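# Hang the clothes rail on two wall hooks

## Task

Place the clothes rail so it rests in both wall hooks, then release it and move the gripper away. The rail must stay hooked on its own with nothing from the robot supporting it, and it must not still be in the gripper at the end.

## Robot and tools

Robot: one xArm6 arm with a two-finger parallel gripper and a wrist camera. Every row you send covers this single arm. Cameras: cam_head_left, cam_head_right, cam_high, cam_wrist, each 672x504 pixels.

Frame: scene coordinates start on the table surface right under the arm base. +z is up, +x is forward, +y is to the left when facing +x. The base may sit slightly tilted against the table. The printed hand position is approximate and drifts more when the arm reaches far out.

Gripper: fingers extend along the gripper's +z axis and close along its y axis. end_effector_position is the pinch point between closed pads, roughly 2 cm short of the fingertips; closing pushes the tips about 10 mm further along +z.

Tool execute_actions, argument actions (a list of zero or one item), optional pictures (true/false).
- Empty list {"actions": []}: no motion, returns state plus images.
- Move: {"actions": [{"rows": [[...]], "steps": N}]}. rows holds 1 to 15 rows; each row is used for one control step of 1/30 s, and the final row repeats if steps exceeds the row count. steps is 7 to 15 for a move (default 15). Each row is 7 plain numbers: six absolute joint target angles in radians in the order waist, shoulder, elbow, forearm roll, wrist pitch, wrist roll, then the gripper opening. These are targets to reach, not offsets; use the same convention as the Joint positions line. Ranges: waist -6.283..6.283, shoulder -2.059..2.094, elbow -3.927..0.192, forearm roll -6.283..6.283, wrist pitch -1.693..3.142, wrist roll -6.283..6.283. A target over 0.010 rad beyond a range end, and further out than the current angle, gets the whole call refused. Targets past the true end are clipped there, and a line "joint sent to its limit" may appear. Opening is absolute on a -1 (closed) to +1 (fully open, 0.084 m pad gap) scale.
- Wait: {"actions": [{"steps": N}]} with N up to 300, no new command; counted from the previous result, including your writing time.
Images come back only for an empty list or when pictures is true.

Motion rules: each joint target moves at most 3.14 rad/s, accelerating over 0.16 s, and all joints are timed to arrive together. Per step, a target is held within 0.623 rad of the measured angle, and targets that would shift the hand more than 70 mm from where it is get scaled back, so big moves take several calls. The last 7 steps of each move run after its result is returned, while you compose the next call. Between calls the arm keeps heading for the last row sent until it stalls or a step is HELD.

Result lines: state gives end_effector_position (m), end_effector_quat_wxyz, linear and angular velocities. Joint positions and Joint velocities list the six joints (rad, rad/s) then the pad gap (m, m/s). grip_measured is the measured opening on the command scale. "joint command not followed" means a clearance check (mount blocks and posts count as arm) altered or blocked targets. HELD marks steps where your row was not fully sent. Joint torque readings are total drive output with per-unit offset, scale and noise; they are nonzero even in free air.

Gripping: to keep hold, command an opening well under grip_measured; the wider the margin, the harder the squeeze (about 24 N per pad for objects up to about 6 cm). Closing fast can overshoot force and even spring the fingers apart. Re-sending grip_measured gives a weak hold that may let wide parts slip. Something may occasionally jerk a held part or shove loose items, so grip firmly.

Faults: if contact torque hits a joint's load limit (waist 47.5, shoulder 47.5, elbow 28.5, forearm roll 28.5, wrist pitch 19, wrist roll 19 N m, held weight included) the arm halts, backs that joint off, pauses 10 s and drops the rest of the call. Holding loads warms motors: MOTOR HOT appears at 65 °C, and at 80 °C the brakes engage until cooled (OVER-TEMPERATURE FAULT). Avoid both.

Other tools: zoom_image {camera, region [x0,y0,x1,y1]} enlarges part of a camera's latest image, region no bigger than 504x504 px, origin top-left. read_manual returns licence texts only. finished_scene {scene} ends the current scene (give its number) irreversibly and reports success; the next scene's task appears in its result.

Avoid: knocking anything off the table, dropping or sliding the rail, slamming into the wall or hooks, and forceful pushes. After seating the rail in both hooks, open the gripper, confirm it rests unaided, and withdraw before ending the scene.

Each tool is called after ">>>" as name(argument=value, ...) on one line, values as JSON.

## Session

>>> execute_actions(actions=[])

Scene clock: 0.00 s of 5700.00 s.
end_effector_position=(+0.4245, +0.2275, +0.2629) grip_measured=+1.00 end_effector_quat_wxyz=(-0.108, +0.914, +0.222, +0.322) end_effector_velocity=(-0.000, -0.000, -0.000) end_effector_angular_velocity=(-0.001, +0.001, -0.000)
Joint positions: [ 0.553  0.067 -0.759  2.441  0.053 -2.321  0.084]
Joint velocities: [ 0.     0.001  0.     0.    -0.    -0.     0.   ]
Joint torques (N m, as the arm reports them, + toward a larger angle): no reading
Motor temperatures (°C, as the motors report them): [34 30 35 37 34 36]

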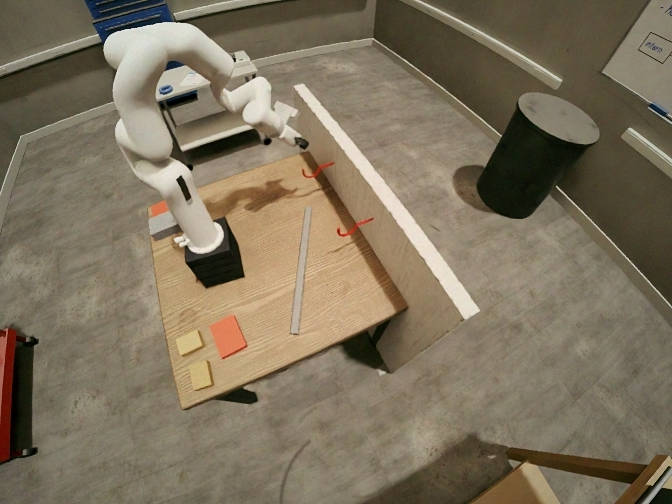

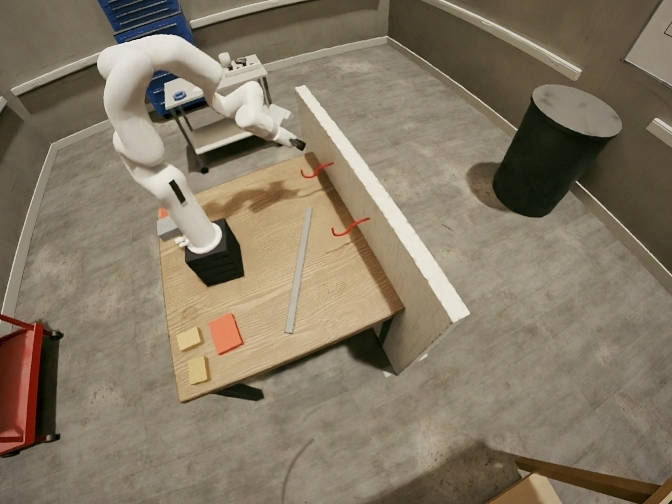

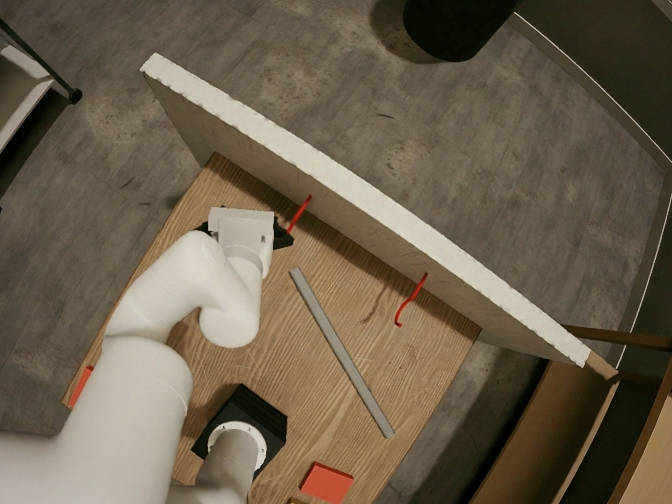

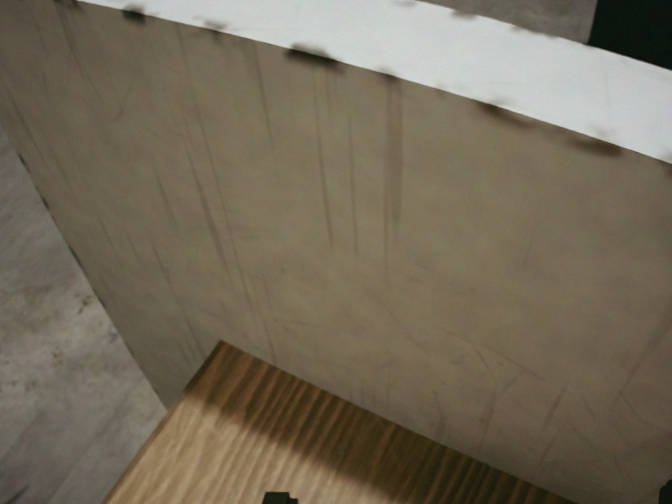

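>>> zoom_image(camera="cam_high", region=[180, 140, 500, 460])

>>> zoom_image(camera="cam_head_left", region=[250, 130, 430, 350])

Region (180, 140, 500, 460) of cam_high's 672x504 image, scaled by 1.575, with more detail than that image has.

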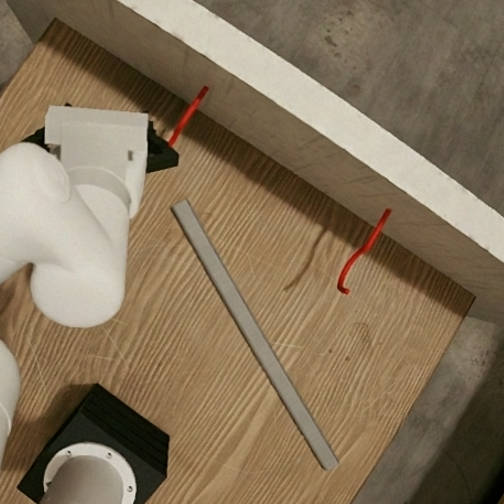

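Region (250, 130, 430, 350) of cam_head_left's 672x504 image, scaled by 2.291, with more detail than that image has; it fills the left 412 columns of this view, and the rest is white.

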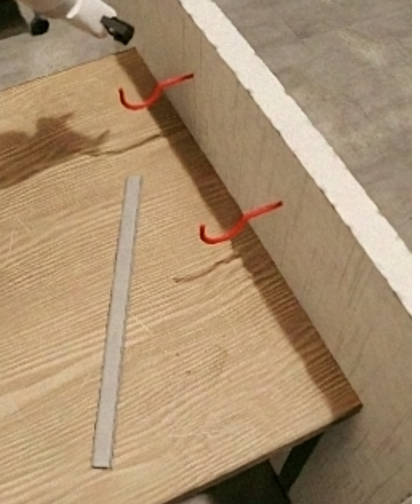

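>>> execute_actions(actions=[{"rows":[[0.52,0.04,-0.77,2.35,0.10,-2.25,1],[0.48,0.0,-0.79,2.23,0.16,-2.15,1],[0.44,-0.04,-0.81,2.1,0.23,-2.04,1],[0.40,-0.07,-0.82,1.99,0.30,-1.95,1],[0.36,-0.10,-0.83,1.88,0.36,-1.86,1],[0.32,-0.13,-0.85,1.77,0.42,-1.77,1],[0.28,-0.15,-0.86,1.66,0.48,-1.68,1],[0.24,-0.17,-0.87,1.55,0.54,-1.58,1],[0.21,-0.19,-0.88,1.45,0.60,-1.50,1],[0.17,-0.21,-0.89,1.35,0.66,-1.42,1],[0.14,-0.23,-0.90,1.25,0.71,-1.33,1],[0.10,-0.25,-0.91,1.15,0.77,-1.25,1],[0.07,-0.26,-0.92,1.05,0.82,-1.17,1],[0.03,-0.28,-0.93,0.95,0.88,-1.09,1],[0.0,-0.29,-0.94,0.85,0.93,-1.0,1]],"steps":15}])

>>> execute_actions(actions=[{"rows":[[-0.04,-0.31,-0.95,0.75,0.99,-0.92,1],[-0.07,-0.32,-0.955,0.65,1.04,-0.84,1],[-0.11,-0.33,-0.96,0.55,1.10,-0.76,1],[-0.14,-0.345,-0.97,0.45,1.15,-0.67,1],[-0.18,-0.36,-0.98,0.35,1.21,-0.59,1],[-0.21,-0.37,-0.985,0.26,1.26,-0.51,1],[-0.24,-0.38,-0.99,0.18,1.30,-0.45,1],[-0.26,-0.39,-0.995,0.11,1.34,-0.39,1],[-0.28,-0.395,-1.0,0.05,1.37,-0.34,1],[-0.3,-0.4,-1.0,0,1.4,-0.3,1]],"steps":15}])

>>> execute_actions(actions=[{"steps":15}], pictures=true)

Scene clock: 3.87 s of 5700.00 s.
end_effector_position=(+0.4691, +0.2331, +0.3164) grip_measured=+1.00 end_effector_quat_wxyz=(-0.150, +0.886, +0.220, +0.379) end_effector_velocity=(+0.229, +0.022, +0.323) end_effector_angular_velocity=(+0.652, -0.524, +0.147)
Joint positions: [ 0.486  0.009 -0.786  2.248  0.157 -2.163  0.084]
Joint velocities: [-0.411 -0.332 -0.16  -1.109  0.645  0.966  0.   ]
Joint torques (N m, as the arm reports them, + toward a larger angle): [ -2.05 -23.52 -15.94   0.05  -0.23  -0.28]
Motor temperatures (°C, as the motors report them): [34 30 36 37 34 36]
Steps of this call (steps 1 to 90: nothing new was sent; then 0.60 s passed at rest; steps 91 to 98: the first 8 steps of this action). Readings (joint positions):
91: [0.552 0.067 -0.759 2.440 0.054 -2.321]
92: [0.551 0.066 -0.759 2.436 0.056 -2.317]
94: [0.538 0.055 -0.762 2.395 0.077 -2.284]
98: the state above

Scene clock: 4.37 s of 5700.00 s.
end_effector_position=(+0.5391, +0.2112, +0.4924) grip_measured=+1.00 end_effector_quat_wxyz=(-0.296, +0.804, +0.206, +0.473) end_effector_velocity=(+0.038, -0.146, +0.340) end_effector_angular_velocity=(+0.424, -0.131, +0.233)
Joint positions: [ 0.197 -0.165 -0.874  1.765  0.587 -1.683  0.084]
Joint velocities: [-0.739 -0.364 -0.197 -0.946  0.944  0.945 -0.   ]
Joint torques (N m, as the arm reports them, + toward a larger angle): [ -2.16 -23.8  -20.58  -0.27   0.07  -0.28]
Motor temperatures (°C, as the motors report them): [34 30 36 37 34 36]
Steps of this call (steps 1 to 7: the last 7 steps of your previous action; steps 8 to 15: the first 8 steps of this action). Readings (joint positions):
8: [0.352 -0.082 -0.830 1.982 0.370 -1.900]
9: [0.332 -0.093 -0.836 1.951 0.400 -1.870]
11: [0.291 -0.117 -0.848 1.890 0.462 -1.808]
15: the state above

Scene clock: 4.87 s of 5700.00 s.
end_effector_position=(+0.4618, +0.1225, +0.5631) grip_measured=+1.00 end_effector_quat_wxyz=(-0.342, +0.874, +0.195, +0.284) end_effector_velocity=(-0.236, -0.250, -0.180) end_effector_angular_velocity=(-0.878, +1.704, -0.438)
Joint positions: [-0.189 -0.349 -0.973  1.026  1.2   -0.944  0.084]
Joint velocities: [-0.444 -0.204 -0.101 -1.809  0.802  1.804 -0.   ]
Joint torques (N m, as the arm reports them, + toward a larger angle): [ -0.39 -15.97 -20.34   1.17  -0.96  -0.54]
Motor temperatures (°C, as the motors report them): [34 30 36 37 34 36]
Kept back: nothing.
Steps of this call (steps 1 to 7: the last 7 steps of your previous action; steps 8 to 15: the robot went on to your last target). Readings (joint positions):
1: [0.172 -0.177 -0.881 1.733 0.619 -1.651]
2: [0.147 -0.190 -0.888 1.700 0.652 -1.618]
4: [0.093 -0.215 -0.901 1.629 0.723 -1.547]
8: [-0.024 -0.270 -0.931 1.446 0.905 -1.364]
15: the state above

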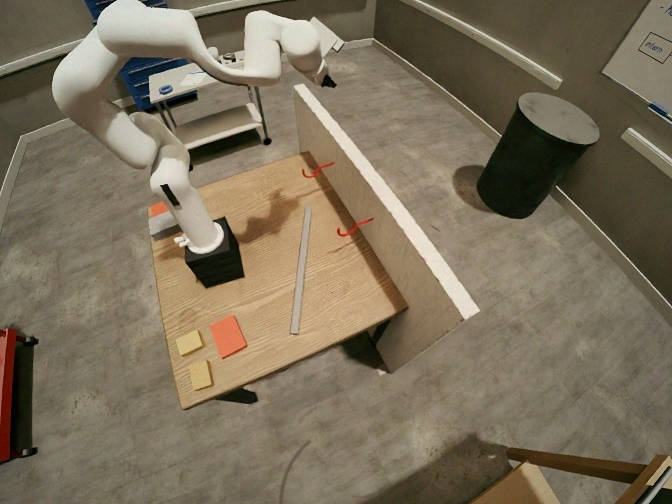

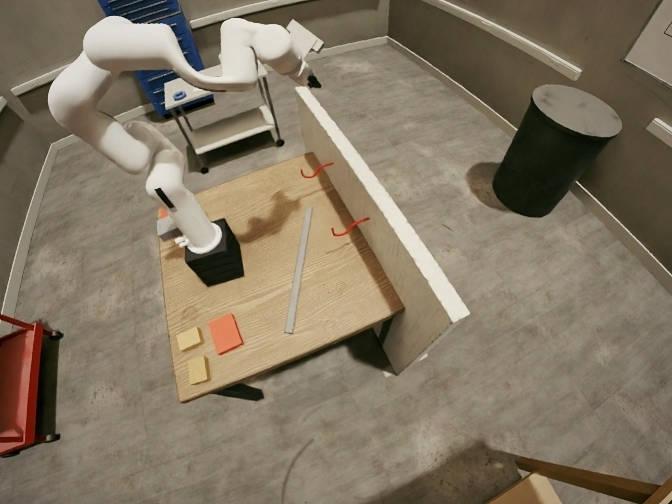

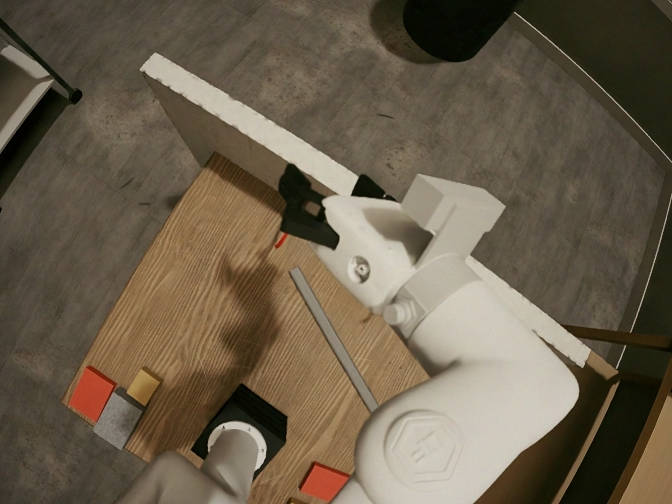

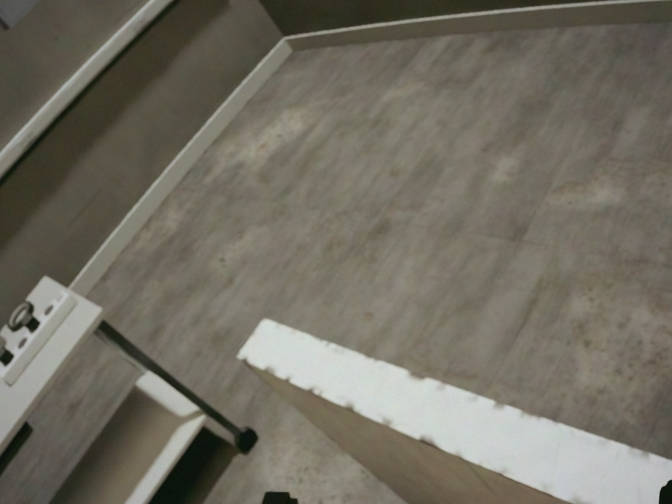

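>>> execute_actions(actions=[{"steps":30}], pictures=true)

Scene clock: 5.87 s of 5700.00 s.
end_effector_position=(+0.3527, -0.0831, +0.4937) grip_measured=+1.00 end_effector_quat_wxyz=(+0.030, +1.000, +0.007, -0.003) end_effector_velocity=(-0.002, -0.004, +0.001) end_effector_angular_velocity=(-0.014, +0.004, -0.006)
Joint positions: [-0.3   -0.4   -1.     0.002  1.4   -0.301  0.084]
Joint velocities: [-0.002 -0.001 -0.    -0.014  0.002  0.006  0.   ]
Joint torques (N m, as the arm reports them, + toward a larger angle): [ -1.7  -16.54 -21.14   0.3   -1.32  -0.38]
Motor temperatures (°C, as the motors report them): [34 30 36 37 34 36]
Kept back: nothing.
Steps of this call (steps 1 to 30: the robot went on to your last target). Readings (joint positions):
1: [-0.203 -0.355 -0.976 0.966 1.224 -0.884]
2: [-0.215 -0.360 -0.978 0.907 1.246 -0.825]
4: [-0.233 -0.369 -0.983 0.791 1.280 -0.715]
8: [-0.258 -0.380 -0.989 0.565 1.326 -0.556]
30: the state above

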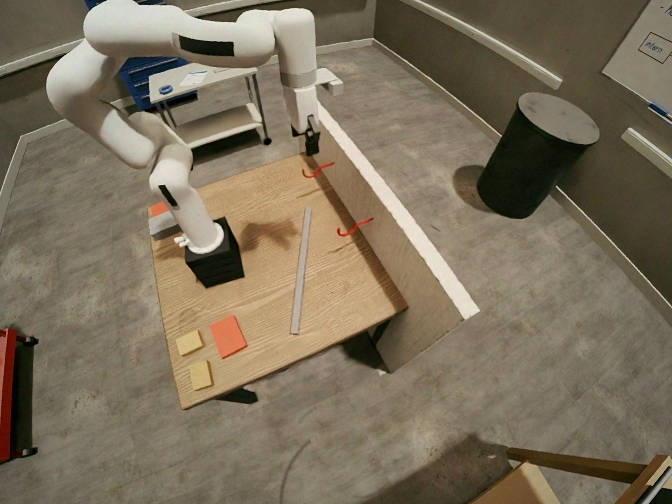

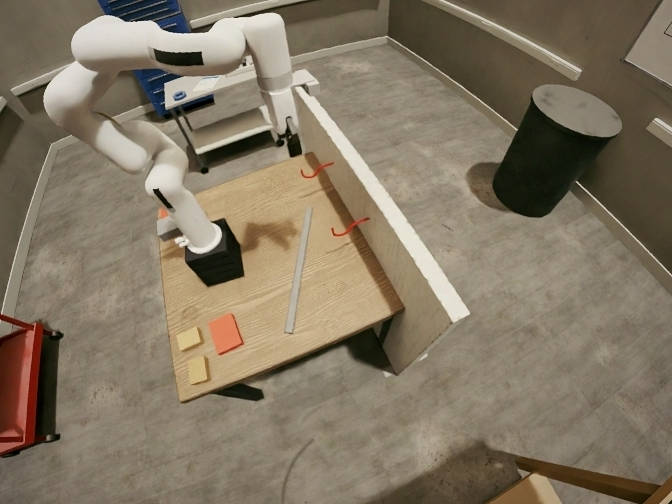

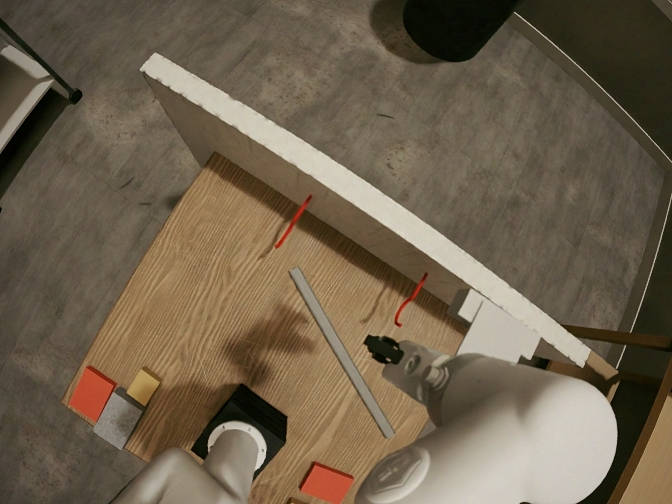

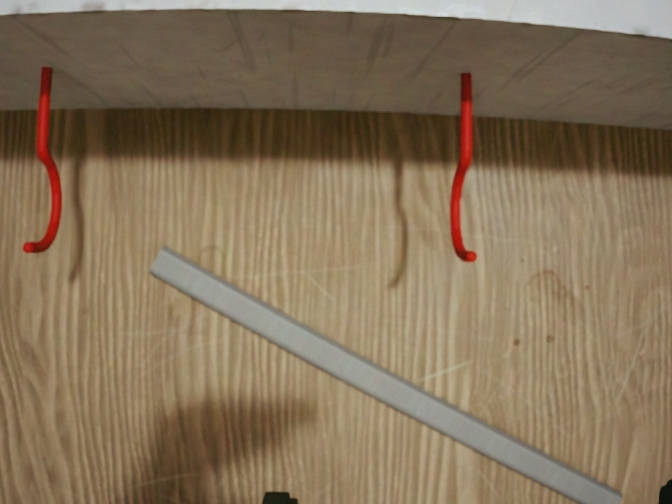

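>>> zoom_image(camera="cam_wrist", region=[0, 0, 336, 300])

>>> zoom_image(camera="cam_wrist", region=[336, 0, 672, 300])

>>> zoom_image(camera="cam_wrist", region=[472, 354, 672, 504])

>>> zoom_image(camera="cam_head_left", region=[290, 150, 390, 250])

Region (0, 0, 336, 300) of cam_wrist's 672x504 image, scaled by 1.500, with more detail than that image has; it fills the top 450 rows of this view, and the rest is white.

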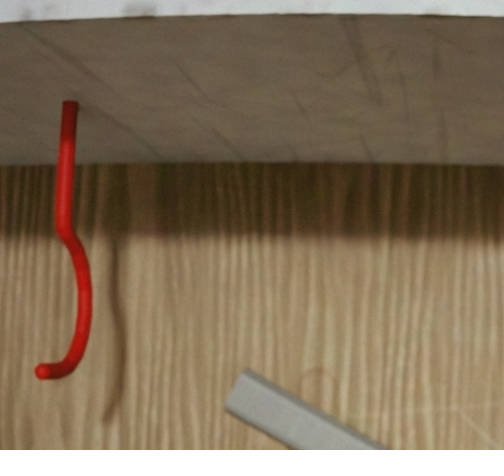

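Region (336, 0, 672, 300) of cam_wrist's 672x504 image, scaled by 1.500, with more detail than that image has; it fills the top 450 rows of this view, and the rest is white.

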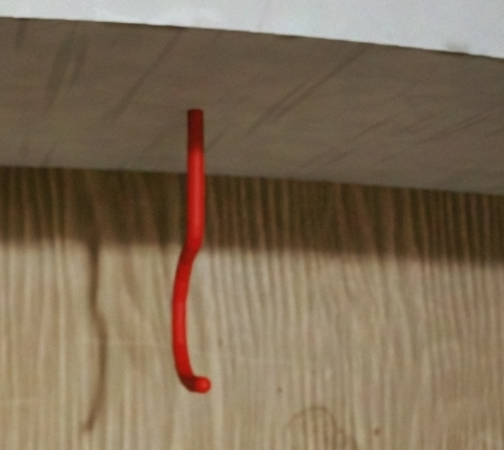

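Region (472, 354, 672, 504) of cam_wrist's 672x504 image, scaled by 2.520, with more detail than that image has; it fills the top 378 rows of this view, and the rest is white.

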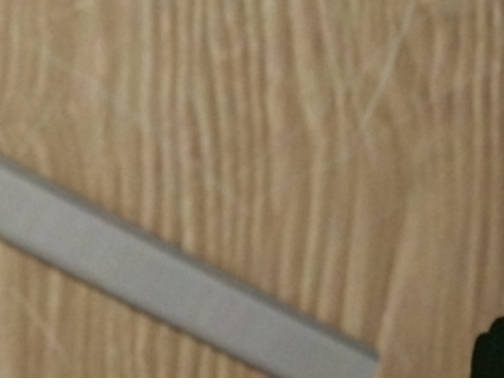

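Region (290, 150, 390, 250) of cam_head_left's 672x504 image, scaled by 5.040, with more detail than that image has.

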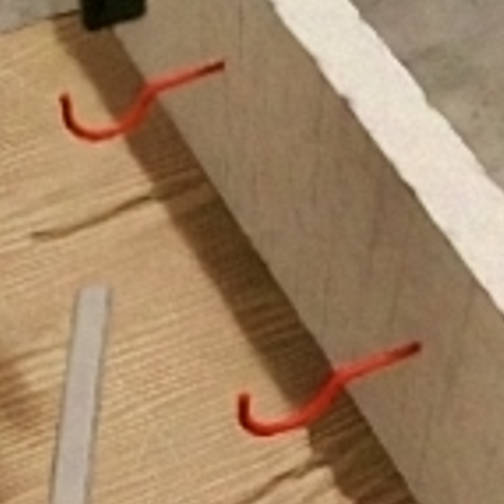

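>>> zoom_image(camera="cam_head_left", region=[275, 300, 325, 345])

>>> zoom_image(camera="cam_high", region=[350, 390, 410, 450])

Region (275, 300, 325, 345) of cam_head_left's 672x504 image, scaled by 10.080, with more detail than that image has; it fills the top 454 rows of this view, and the rest is white.

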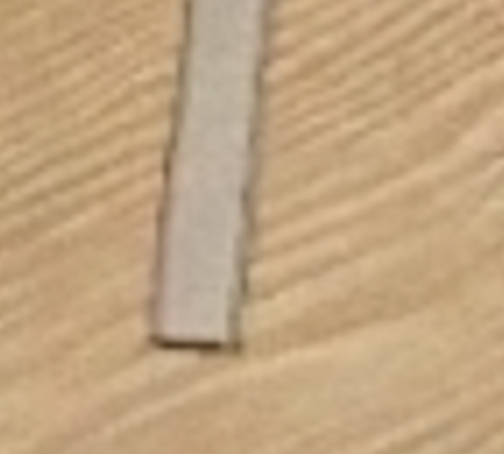

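Region (350, 390, 410, 450) of cam_high's 672x504 image, scaled by 8.400, with more detail than that image has.

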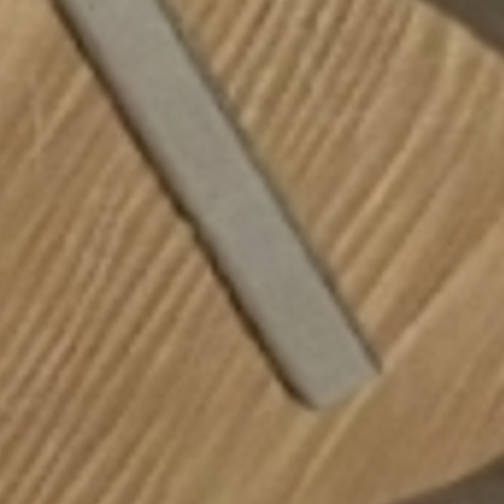

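>>> execute_actions(actions=[{"rows":[[-0.31,-0.395,-0.975,0,1.37,-0.35,0.9],[-0.32,-0.39,-0.945,0,1.335,-0.41,0.8],[-0.33,-0.38,-0.91,0,1.29,-0.48,0.7],[-0.345,-0.37,-0.87,0,1.24,-0.56,0.6],[-0.36,-0.36,-0.825,0,1.185,-0.65,0.5],[-0.375,-0.35,-0.78,0,1.13,-0.74,0.4],[-0.39,-0.34,-0.735,0,1.075,-0.83,0.3],[-0.405,-0.33,-0.69,0,1.02,-0.92,0.3],[-0.42,-0.32,-0.645,0,0.965,-1.01,0.3],[-0.435,-0.31,-0.60,0,0.91,-1.10,0.3],[-0.45,-0.30,-0.555,0,0.855,-1.19,0.3],[-0.465,-0.29,-0.51,0,0.80,-1.28,0.3],[-0.48,-0.28,-0.465,0,0.745,-1.37,0.3],[-0.495,-0.27,-0.42,0,0.69,-1.46,0.3],[-0.51,-0.26,-0.375,0,0.635,-1.54,0.3]],"steps":15}])

>>> execute_actions(actions=[{"rows":[[-0.51,-0.26,-0.36,0,0.62,-1.545,0.3],[-0.51,-0.25,-0.355,0,0.605,-1.545,0.3],[-0.51,-0.22,-0.355,0,0.575,-1.545,0.3],[-0.508,-0.18,-0.355,0,0.535,-1.545,0.3],[-0.506,-0.13,-0.355,0,0.485,-1.545,0.3],[-0.504,-0.08,-0.355,0,0.435,-1.545,0.3],[-0.502,-0.03,-0.356,0,0.386,-1.545,0.3],[-0.5,0.02,-0.358,0,0.338,-1.545,0.3],[-0.498,0.07,-0.36,0,0.29,-1.544,0.3],[-0.496,0.12,-0.363,0,0.243,-1.544,0.3],[-0.494,0.17,-0.367,0,0.197,-1.544,0.3],[-0.492,0.22,-0.371,0,0.151,-1.543,0.3],[-0.49,0.27,-0.376,0,0.106,-1.543,0.3],[-0.487,0.32,-0.381,0,0.061,-1.543,0.3],[-0.4854,0.371,-0.3865,0,0.0155,-1.543,0.3]],"steps":15}])

>>> execute_actions(actions=[{"steps":25}], pictures=true)

Scene clock: 12.03 s of 5700.00 s.
end_effector_position=(+0.3543, -0.1000, +0.4533) grip_measured=+0.36 end_effector_quat_wxyz=(+0.031, +0.995, +0.090, -0.006) end_effector_velocity=(-0.022, -0.117, -0.333) end_effector_angular_velocity=(+0.031, +0.150, +1.217)
Joint positions: [-0.334 -0.378 -0.9   -0.     1.277 -0.501  0.059]
Joint velocities: [-0.261  0.196  0.788 -0.001 -0.907 -1.484 -0.064]
Joint torques (N m, as the arm reports them, + toward a larger angle): [ -1.96 -17.32 -20.81   0.14  -1.35  -0.47]
Motor temperatures (°C, as the motors report them): [34 30 38 37 34 36]
Steps of this call (steps 1 to 15: the robot went on to your last target; steps 16 to 90: nothing new was sent; then 2.90 s passed at rest; steps 91 to 98: the first 8 steps of this action). Readings (joint positions):
91: [-0.300 -0.400 -1.000 0.000 1.400 -0.300]
92: [-0.301 -0.400 -0.998 0.000 1.397 -0.305]
94: [-0.306 -0.398 -0.984 0.000 1.376 -0.339]
98: the state above

Scene clock: 12.53 s of 5700.00 s.
end_effector_position=(+0.3179, -0.1438, +0.2938) grip_measured=+0.29 end_effector_quat_wxyz=(+0.027, +0.925, +0.379, -0.015) end_effector_velocity=(-0.066, -0.049, -0.343) end_effector_angular_velocity=(+0.015, +0.074, +0.908)
Joint positions: [-0.458 -0.252 -0.52  -0.     0.772 -1.223  0.056]
Joint velocities: [-0.149  0.662  0.549  0.    -1.192 -1.061 -0.   ]
Joint torques (N m, as the arm reports them, + toward a larger angle): [ -0.83 -14.77 -19.54   0.28  -1.3   -0.14]
Motor temperatures (°C, as the motors report them): [34 30 38 37 34 36]
Steps of this call (steps 1 to 7: the last 7 steps of your previous action; steps 8 to 15: the first 8 steps of this action). Readings (joint positions):
8: [-0.405 -0.330 -0.690 -0.000 1.021 -0.906]
9: [-0.414 -0.324 -0.662 -0.000 0.988 -0.953]
11: [-0.431 -0.311 -0.609 -0.000 0.922 -1.049]
15: the state above

Scene clock: 13.37 s of 5700.00 s.
end_effector_position=(+0.2785, -0.1471, +0.1023) grip_measured=+0.29 end_effector_quat_wxyz=(+0.026, +0.860, +0.509, -0.018) end_effector_velocity=(-0.006, +0.002, -0.010) end_effector_angular_velocity=(+0.002, +0.004, +0.010)
Joint positions: [-0.485  0.366 -0.388 -0.     0.02  -1.542  0.056]
Joint velocities: [-0.002  0.036  0.008  0.    -0.041 -0.013  0.   ]
Joint torques (N m, as the arm reports them, + toward a larger angle): [ -1.68 -23.46  -8.05   0.48  -1.22  -0.32]
Motor temperatures (°C, as the motors report them): [34 30 38 37 34 36]
Kept back: nothing.
Steps of this call (steps 1 to 7: the last 7 steps of your previous action; steps 8 to 25: the robot went on to your last target). Readings (joint positions):
1: [-0.462 -0.229 -0.502 -0.000 0.732 -1.257]
2: [-0.466 -0.203 -0.487 -0.000 0.690 -1.287]
4: [-0.472 -0.143 -0.463 -0.000 0.606 -1.337]
8: [-0.479 -0.001 -0.432 0.000 0.433 -1.410]
25: the state above

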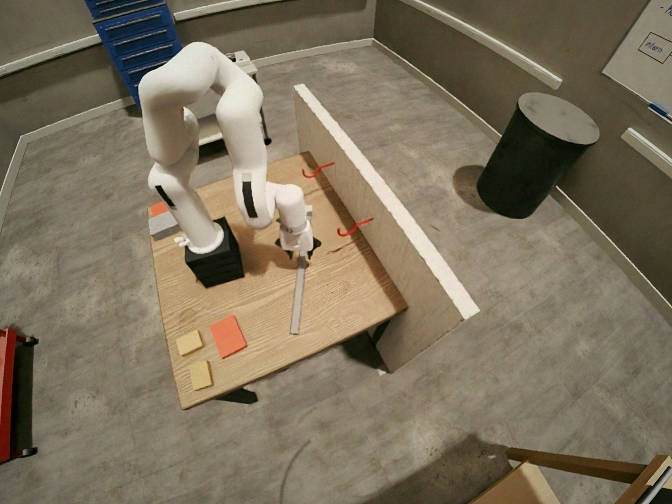

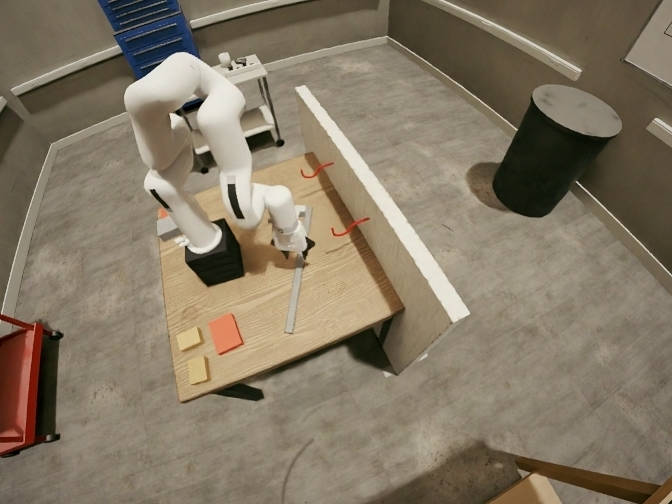

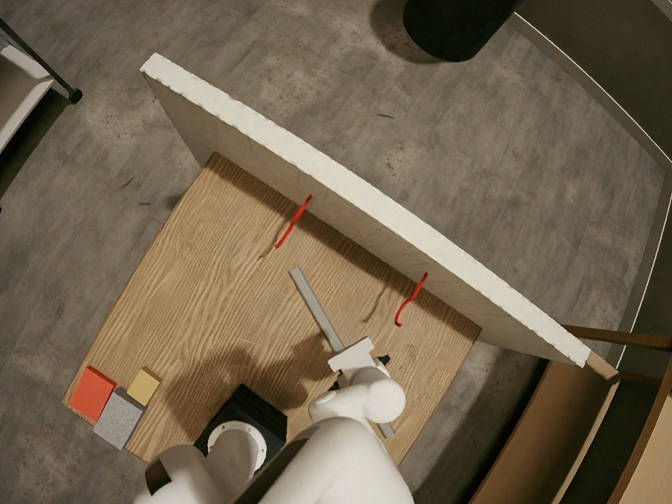

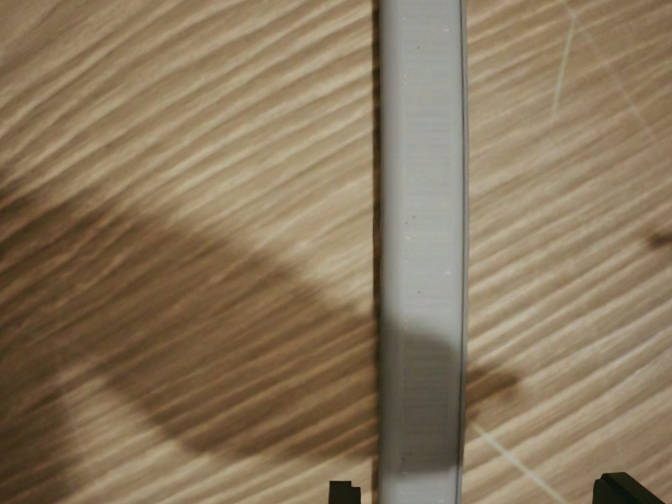

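>>> execute_actions(actions=[{"rows":[[-0.485,0.385,-0.390,0,0.005,-1.542,0.3],[-0.484,0.405,-0.395,0,-0.010,-1.541,0.3],[-0.483,0.43,-0.403,0,-0.027,-1.540,0.3],[-0.482,0.46,-0.413,0,-0.047,-1.539,0.3],[-0.481,0.49,-0.424,0,-0.066,-1.538,0.3],[-0.480,0.52,-0.435,0,-0.085,-1.537,0.3],[-0.479,0.55,-0.446,0,-0.104,-1.536,0.3],[-0.478,0.58,-0.457,0,-0.123,-1.535,0.3],[-0.477,0.61,-0.469,0,-0.141,-1.534,0.3],[-0.476,0.635,-0.479,0,-0.156,-1.533,0.3],[-0.475,0.655,-0.487,0,-0.168,-1.532,0.3],[-0.474,0.673,-0.495,0,-0.178,-1.531,0.3],[-0.473,0.688,-0.501,0,-0.187,-1.530,0.3],[-0.472,0.699,-0.506,0,-0.193,-1.530,0.3],[-0.472,0.7062,-0.5089,0,-0.1973,-1.5295,0.3]],"steps":15}])

>>> execute_actions(actions=[{"steps":20}], pictures=true)

Scene clock: 14.70 s of 5700.00 s.
end_effector_position=(+0.2779, -0.1470, +0.0829) grip_measured=+0.29 end_effector_quat_wxyz=(+0.025, +0.860, +0.510, -0.019) end_effector_velocity=(+0.001, -0.002, -0.152) end_effector_angular_velocity=(+0.007, +0.014, -0.001)
Joint positions: [-0.482  0.456 -0.413  0.    -0.043 -1.539  0.056]
Joint velocities: [ 0.024  0.701 -0.238 -0.    -0.448  0.024 -0.   ]
Joint torques (N m, as the arm reports them, + toward a larger angle): [ -1.5  -21.89  -6.89   0.56  -1.39  -0.42]
Motor temperatures (°C, as the motors report them): [34 30 38 37 34 36]
Steps of this call (steps 1 to 30: the robot went on to your last target; steps 31 to 32: nothing new was sent; steps 33 to 40: the first 8 steps of this action). Readings (joint positions):
33: [-0.485 0.371 -0.387 0.000 0.015 -1.543]
34: [-0.485 0.373 -0.387 0.000 0.014 -1.543]
36: [-0.485 0.386 -0.391 0.000 0.004 -1.542]
40: the state above

Scene clock: 15.37 s of 5700.00 s.
end_effector_position=(+0.2773, -0.1468, +0.0274) grip_measured=+0.29 end_effector_quat_wxyz=(+0.025, +0.860, +0.510, -0.019) end_effector_velocity=(-0.001, +0.000, -0.003) end_effector_angular_velocity=(+0.001, +0.002, -0.000)
Joint positions: [-0.472  0.705 -0.508  0.    -0.197 -1.53   0.056]
Joint velocities: [ 0.     0.012 -0.004 -0.    -0.006  0.    -0.   ]
Joint torques (N m, as the arm reports them, + toward a larger angle): [ -1.87 -26.09  -3.83   0.46  -1.3   -0.35]
Motor temperatures (°C, as the motors report them): [34 30 38 37 34 36]
Kept back: nothing.
Steps of this call (steps 1 to 7: the last 7 steps of your previous action; steps 8 to 20: the robot went on to your last target). Readings (joint positions):
1: [-0.481 0.480 -0.422 -0.000 -0.059 -1.538]
2: [-0.481 0.506 -0.431 -0.000 -0.075 -1.538]
4: [-0.479 0.560 -0.450 -0.000 -0.108 -1.536]
8: [-0.475 0.651 -0.486 -0.000 -0.163 -1.532]
20: the state above

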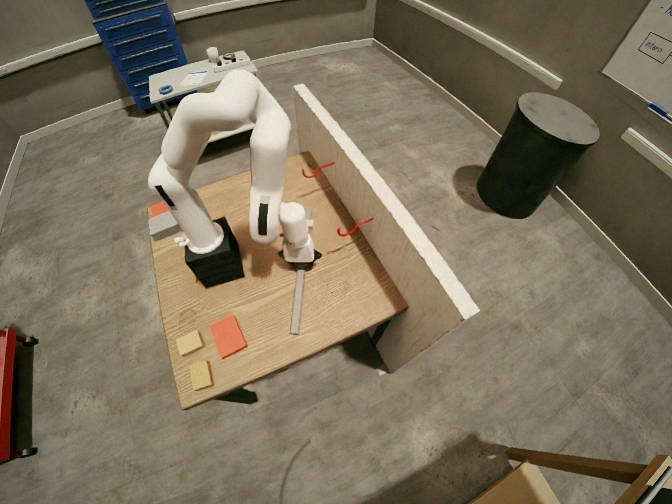

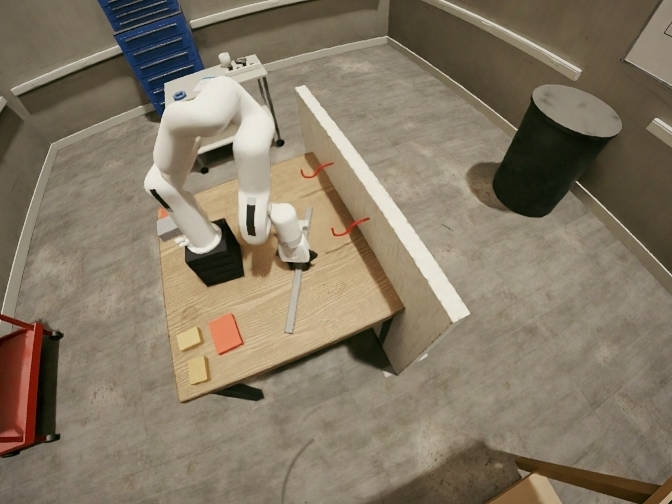

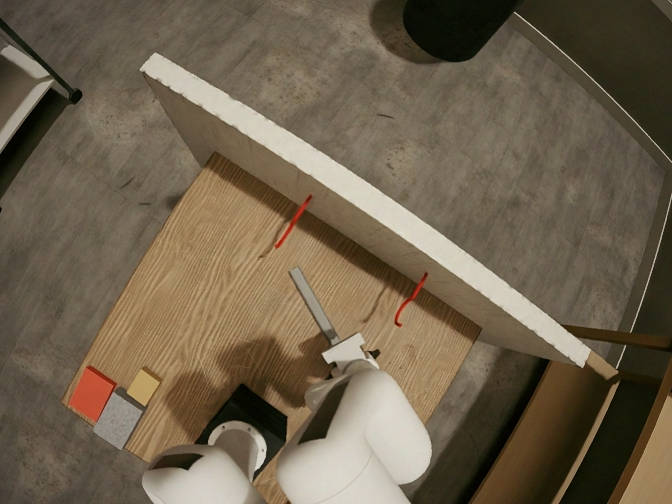

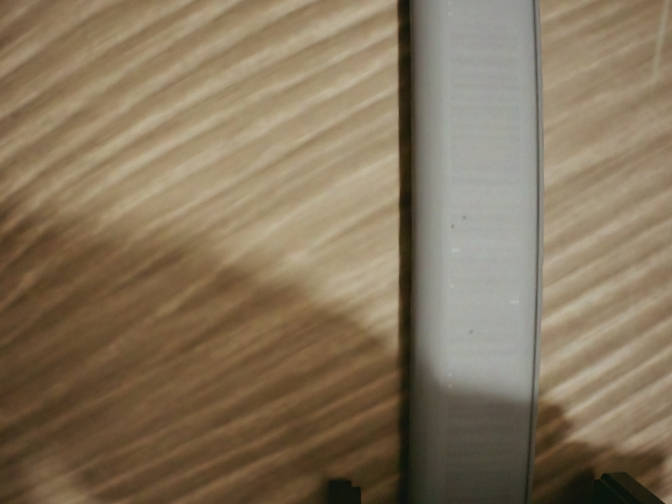

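>>> zoom_image(camera="cam_head_right", region=[265, 235, 335, 295])

>>> zoom_image(camera="cam_wrist", region=[300, 300, 672, 504])

Region (265, 235, 335, 295) of cam_head_right's 672x504 image, scaled by 7.200, with more detail than that image has; it fills the top 432 rows of this view, and the rest is white.

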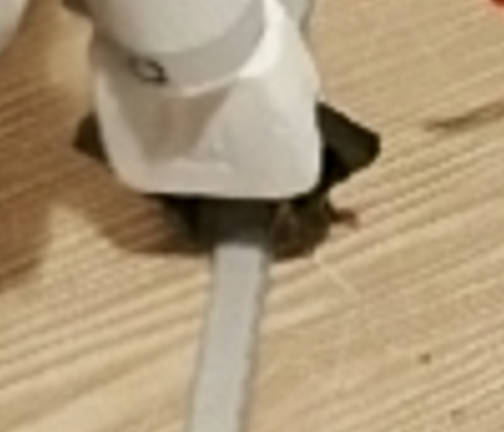

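Region (300, 300, 672, 504) of cam_wrist's 672x504 image, scaled by 1.355, with more detail than that image has; it fills the top 276 rows of this view, and the rest is white.

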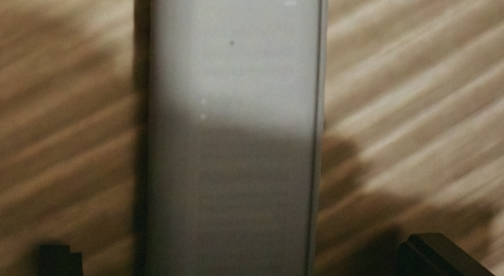

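>>> execute_actions(actions=[{"rows":[[-0.472,0.709,-0.5102,0,-0.1988,-1.5295,0.2],[-0.472,0.712,-0.5116,0,-0.2004,-1.5295,0.1],[-0.472,0.714,-0.5125,0,-0.2015,-1.5295,0.0],[-0.472,0.714,-0.5125,0,-0.2015,-1.5295,-0.08],[-0.472,0.714,-0.5125,0,-0.2015,-1.5295,-0.16],[-0.472,0.714,-0.5125,0,-0.2015,-1.5295,-0.22],[-0.472,0.714,-0.5125,0,-0.2015,-1.5295,-0.28],[-0.472,0.714,-0.5125,0,-0.2015,-1.5295,-0.34],[-0.472,0.714,-0.5125,0,-0.2015,-1.5295,-0.4],[-0.472,0.714,-0.5125,0,-0.2015,-1.5295,-0.48],[-0.472,0.714,-0.5125,0,-0.2015,-1.5295,-0.56],[-0.472,0.714,-0.5125,0,-0.2015,-1.5295,-0.66],[-0.472,0.714,-0.5125,0,-0.2015,-1.5295,-0.78],[-0.472,0.714,-0.5125,0,-0.2015,-1.5295,-0.9],[-0.472,0.714,-0.5125,0,-0.2015,-1.5295,-1]],"steps":15}])

>>> execute_actions(actions=[{"steps":15}], pictures=true)

Scene clock: 17.03 s of 5700.00 s.
end_effector_position=(+0.2769, -0.1467, +0.0254) grip_measured=-0.27 end_effector_quat_wxyz=(+0.025, +0.860, +0.510, -0.019) end_effector_velocity=(-0.007, +0.003, -0.005) end_effector_angular_velocity=(+0.010, +0.021, -0.001)
Joint positions: [-0.472  0.713 -0.512 -0.    -0.201 -1.53   0.032]
Joint velocities: [ 0.     0.013 -0.001 -0.001  0.012  0.    -0.081]
Joint torques (N m, as the arm reports them, + toward a larger angle): [ -1.74 -26.02  -3.8    0.52  -1.73  -0.37]
Motor temperatures (°C, as the motors report them): [34 30 38 37 34 36]
Steps of this call (steps 1 to 15: the robot went on to your last target; steps 16 to 42: nothing new was sent; steps 43 to 50: the first 8 steps of this action). Readings (joint positions):
43: [-0.472 0.706 -0.509 0.000 -0.197 -1.530]
44: [-0.472 0.707 -0.509 0.000 -0.198 -1.530]
46: [-0.472 0.709 -0.510 0.000 -0.199 -1.529]
50: the state above

Scene clock: 17.53 s of 5700.00 s.
end_effector_position=(+0.2768, -0.1467, +0.0252) grip_measured=-0.34 end_effector_quat_wxyz=(+0.025, +0.860, +0.510, -0.019) end_effector_velocity=(-0.000, +0.000, -0.000) end_effector_angular_velocity=(+0.000, +0.001, +0.000)
Joint positions: [-0.472  0.714 -0.512 -0.    -0.201 -1.53   0.029]
Joint velocities: [ 0.     0.001 -0.001  0.     0.    -0.     0.   ]
Joint torques (N m, as the arm reports them, + toward a larger angle): [ -1.82 -23.61  -6.05   0.6   -1.46  -0.26]
Motor temperatures (°C, as the motors report them): [34 30 38 37 34 36]
Kept back: nothing.
Steps of this call (steps 1 to 7: the last 7 steps of your previous action; steps 8 to 15: the robot went on to your last target). Readings (joint positions):
1: [-0.472 0.713 -0.512 -0.000 -0.201 -1.530]
2: [-0.472 0.713 -0.512 -0.000 -0.201 -1.530]
4: [-0.472 0.713 -0.512 -0.000 -0.201 -1.530]
8: [-0.472 0.713 -0.512 -0.000 -0.201 -1.530]
15: the state above
The arm was judged still, so your last target was given up. Only a new action makes it travel on or press farther. Fingers that are still opening or closing keep moving.

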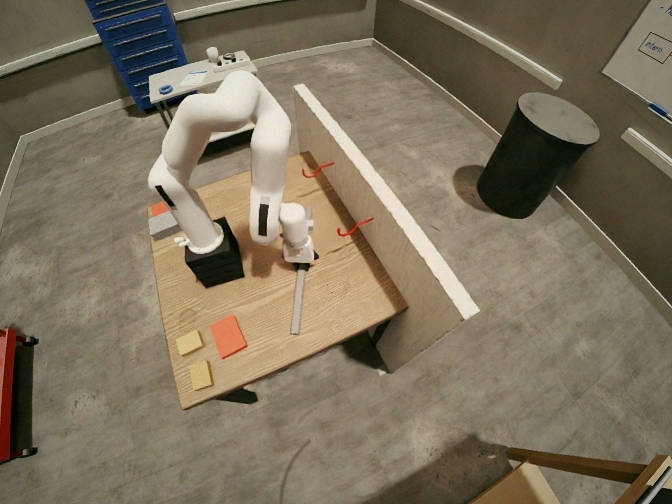

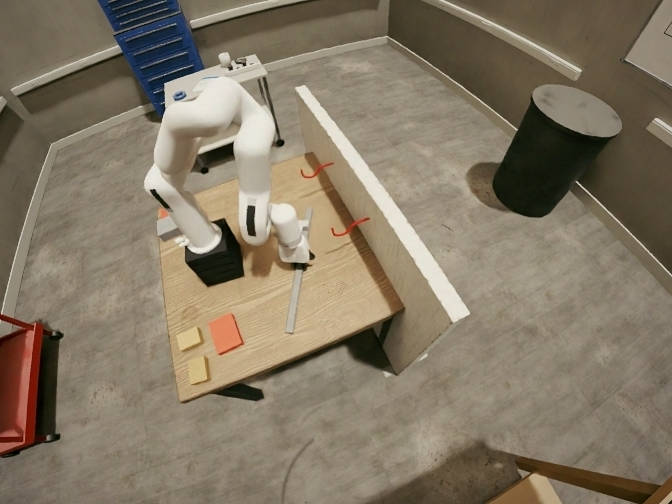

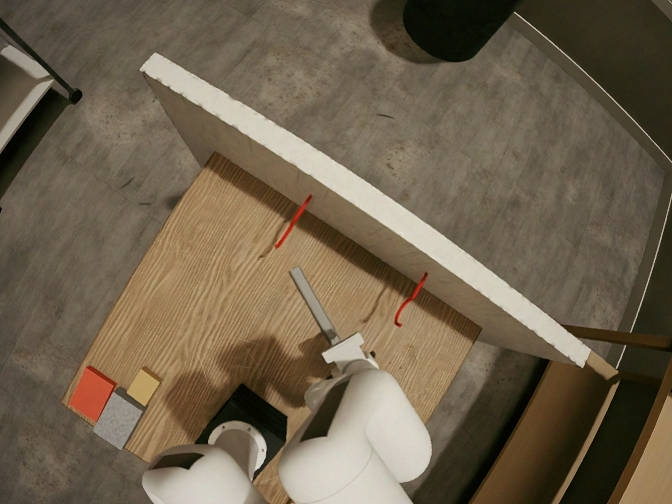

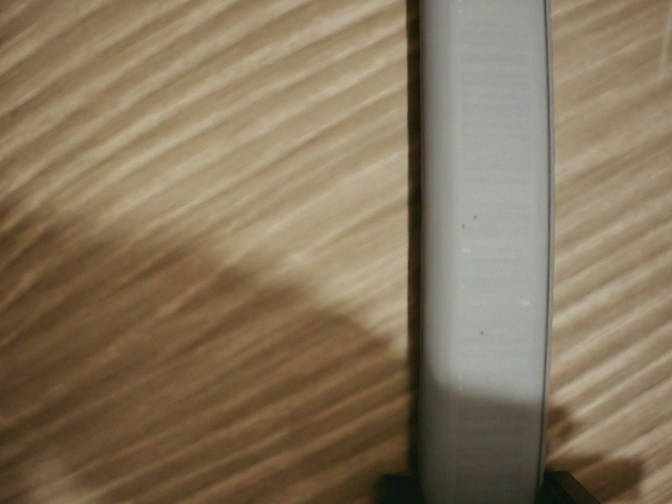

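>>> execute_actions(actions=[{"rows":[[-0.472,0.708,-0.510,0,-0.198,-1.53,-1],[-0.472,0.698,-0.506,0,-0.192,-1.53,-1],[-0.472,0.684,-0.500,0,-0.184,-1.53,-1],[-0.472,0.665,-0.492,0,-0.173,-1.53,-1],[-0.472,0.642,-0.482,0,-0.160,-1.532,-1],[-0.471,0.615,-0.471,0,-0.144,-1.536,-1],[-0.469,0.585,-0.459,0,-0.126,-1.542,-1],[-0.466,0.553,-0.447,0,-0.106,-1.55,-1],[-0.462,0.52,-0.435,0,-0.085,-1.56,-1],[-0.456,0.486,-0.423,0,-0.063,-1.57,-1],[-0.449,0.452,-0.412,0,-0.040,-1.582,-1],[-0.441,0.418,-0.401,0,-0.017,-1.594,-1],[-0.432,0.384,-0.390,0,0.006,-1.606,-1],[-0.422,0.35,-0.381,0,0.031,-1.618,-1],[-0.412,0.316,-0.374,0,0.058,-1.63,-1]],"steps":15}])

>>> execute_actions(actions=[{"rows":[[-0.401,0.282,-0.368,0,0.086,-1.642,-1],[-0.390,0.248,-0.363,0,0.115,-1.654,-1],[-0.379,0.214,-0.359,0,0.145,-1.666,-1],[-0.368,0.18,-0.356,0,0.176,-1.678,-1],[-0.357,0.146,-0.354,0,0.208,-1.69,-1],[-0.346,0.112,-0.353,0,0.241,-1.702,-1],[-0.335,0.078,-0.353,0,0.275,-1.714,-1],[-0.324,0.045,-0.354,0,0.309,-1.726,-1],[-0.313,0.013,-0.356,0,0.343,-1.738,-1],[-0.302,-0.017,-0.359,0,0.376,-1.75,-1],[-0.291,-0.045,-0.363,0,0.408,-1.76,-1],[-0.280,-0.07,-0.369,0,0.439,-1.768,-1],[-0.269,-0.092,-0.377,0,0.469,-1.774,-1],[-0.258,-0.11,-0.387,0,0.497,-1.778,-1],[-0.247,-0.122,-0.40,0,0.522,-1.78,-1]],"steps":15}], pictures=true)

Scene clock: 19.93 s of 5700.00 s.
end_effector_position=(+0.2774, -0.1461, +0.0371) grip_measured=-0.34 end_effector_quat_wxyz=(+0.024, +0.859, +0.511, -0.019) end_effector_velocity=(+0.012, +0.007, +0.124) end_effector_angular_velocity=(-0.004, -0.004, +0.077)
Joint positions: [-0.472  0.661 -0.49  -0.    -0.169 -1.532  0.029]
Joint velocities: [ 0.014 -0.543  0.223  0.001  0.311 -0.063 -0.   ]
Joint torques (N m, as the arm reports them, + toward a larger angle): [ -1.61 -31.03  -4.81   0.58  -1.49  -0.37]
Motor temperatures (°C, as the motors report them): [34 30 37 37 34 36]
Steps of this call (steps 1 to 64: nothing new was sent; steps 65 to 72: the first 8 steps of this action). Readings (joint positions):
65: [-0.472 0.714 -0.513 0.000 -0.202 -1.530]
66: [-0.472 0.713 -0.513 0.000 -0.201 -1.530]
68: [-0.472 0.708 -0.510 -0.000 -0.196 -1.530]
72: the state above

Scene clock: 20.43 s of 5700.00 s.
end_effector_position=(+0.2957, -0.1152, +0.1346) grip_measured=-0.34 end_effector_quat_wxyz=(+0.023, +0.795, +0.606, -0.022) end_effector_velocity=(+0.064, +0.097, +0.225) end_effector_angular_velocity=(+0.003, +0.037, +0.669)
Joint positions: [-0.377  0.211 -0.364 -0.     0.153 -1.667  0.029]
Joint velocities: [ 0.316 -1.012  0.102  0.     0.906 -0.354 -0.   ]
Joint torques (N m, as the arm reports them, + toward a larger angle): [ -1.95 -23.03 -11.37   0.45  -1.27  -0.4 ]
Motor temperatures (°C, as the motors report them): [34 30 37 37 34 36]
Steps of this call (steps 1 to 7: the last 7 steps of your previous action; steps 8 to 15: the first 8 steps of this action). Readings (joint positions):
8: [-0.443 0.444 -0.412 0.000 -0.033 -1.587]
9: [-0.435 0.411 -0.402 0.000 -0.010 -1.598]
11: [-0.417 0.345 -0.385 -0.000 0.040 -1.620]
15: the state above

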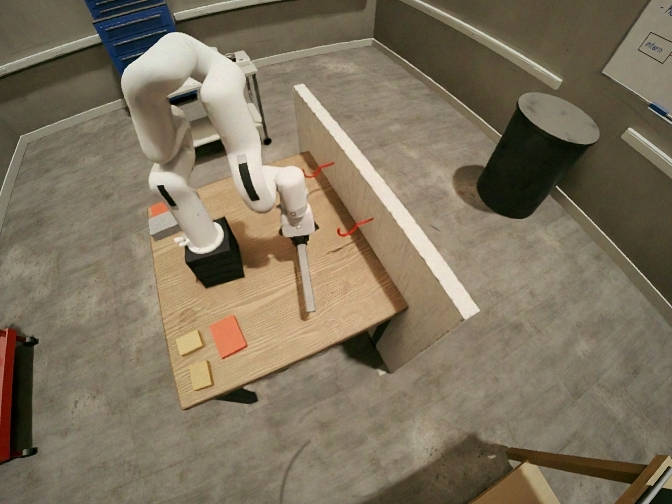

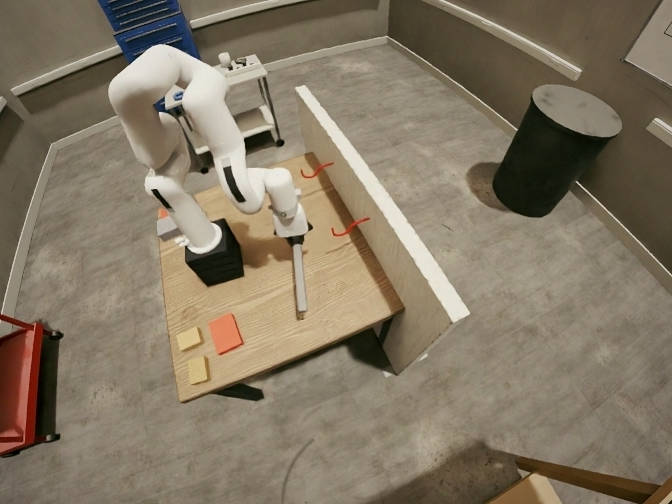

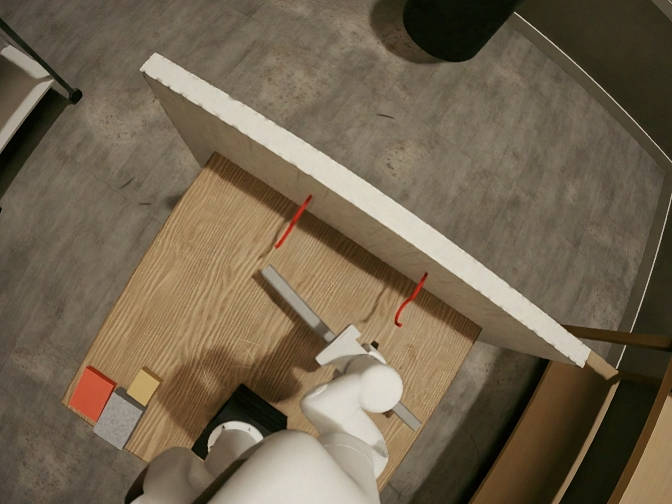

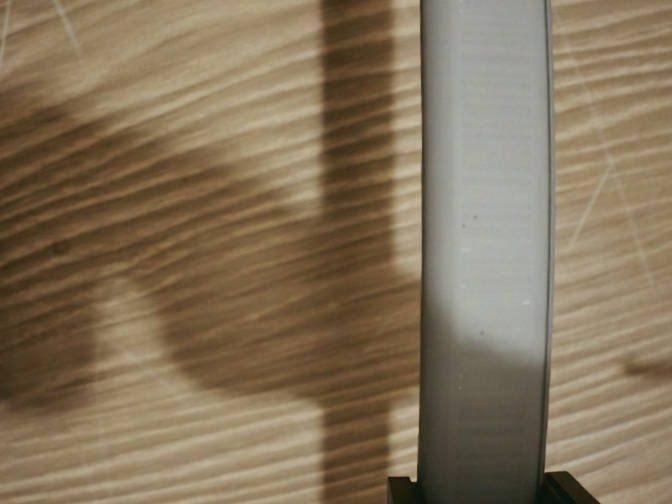

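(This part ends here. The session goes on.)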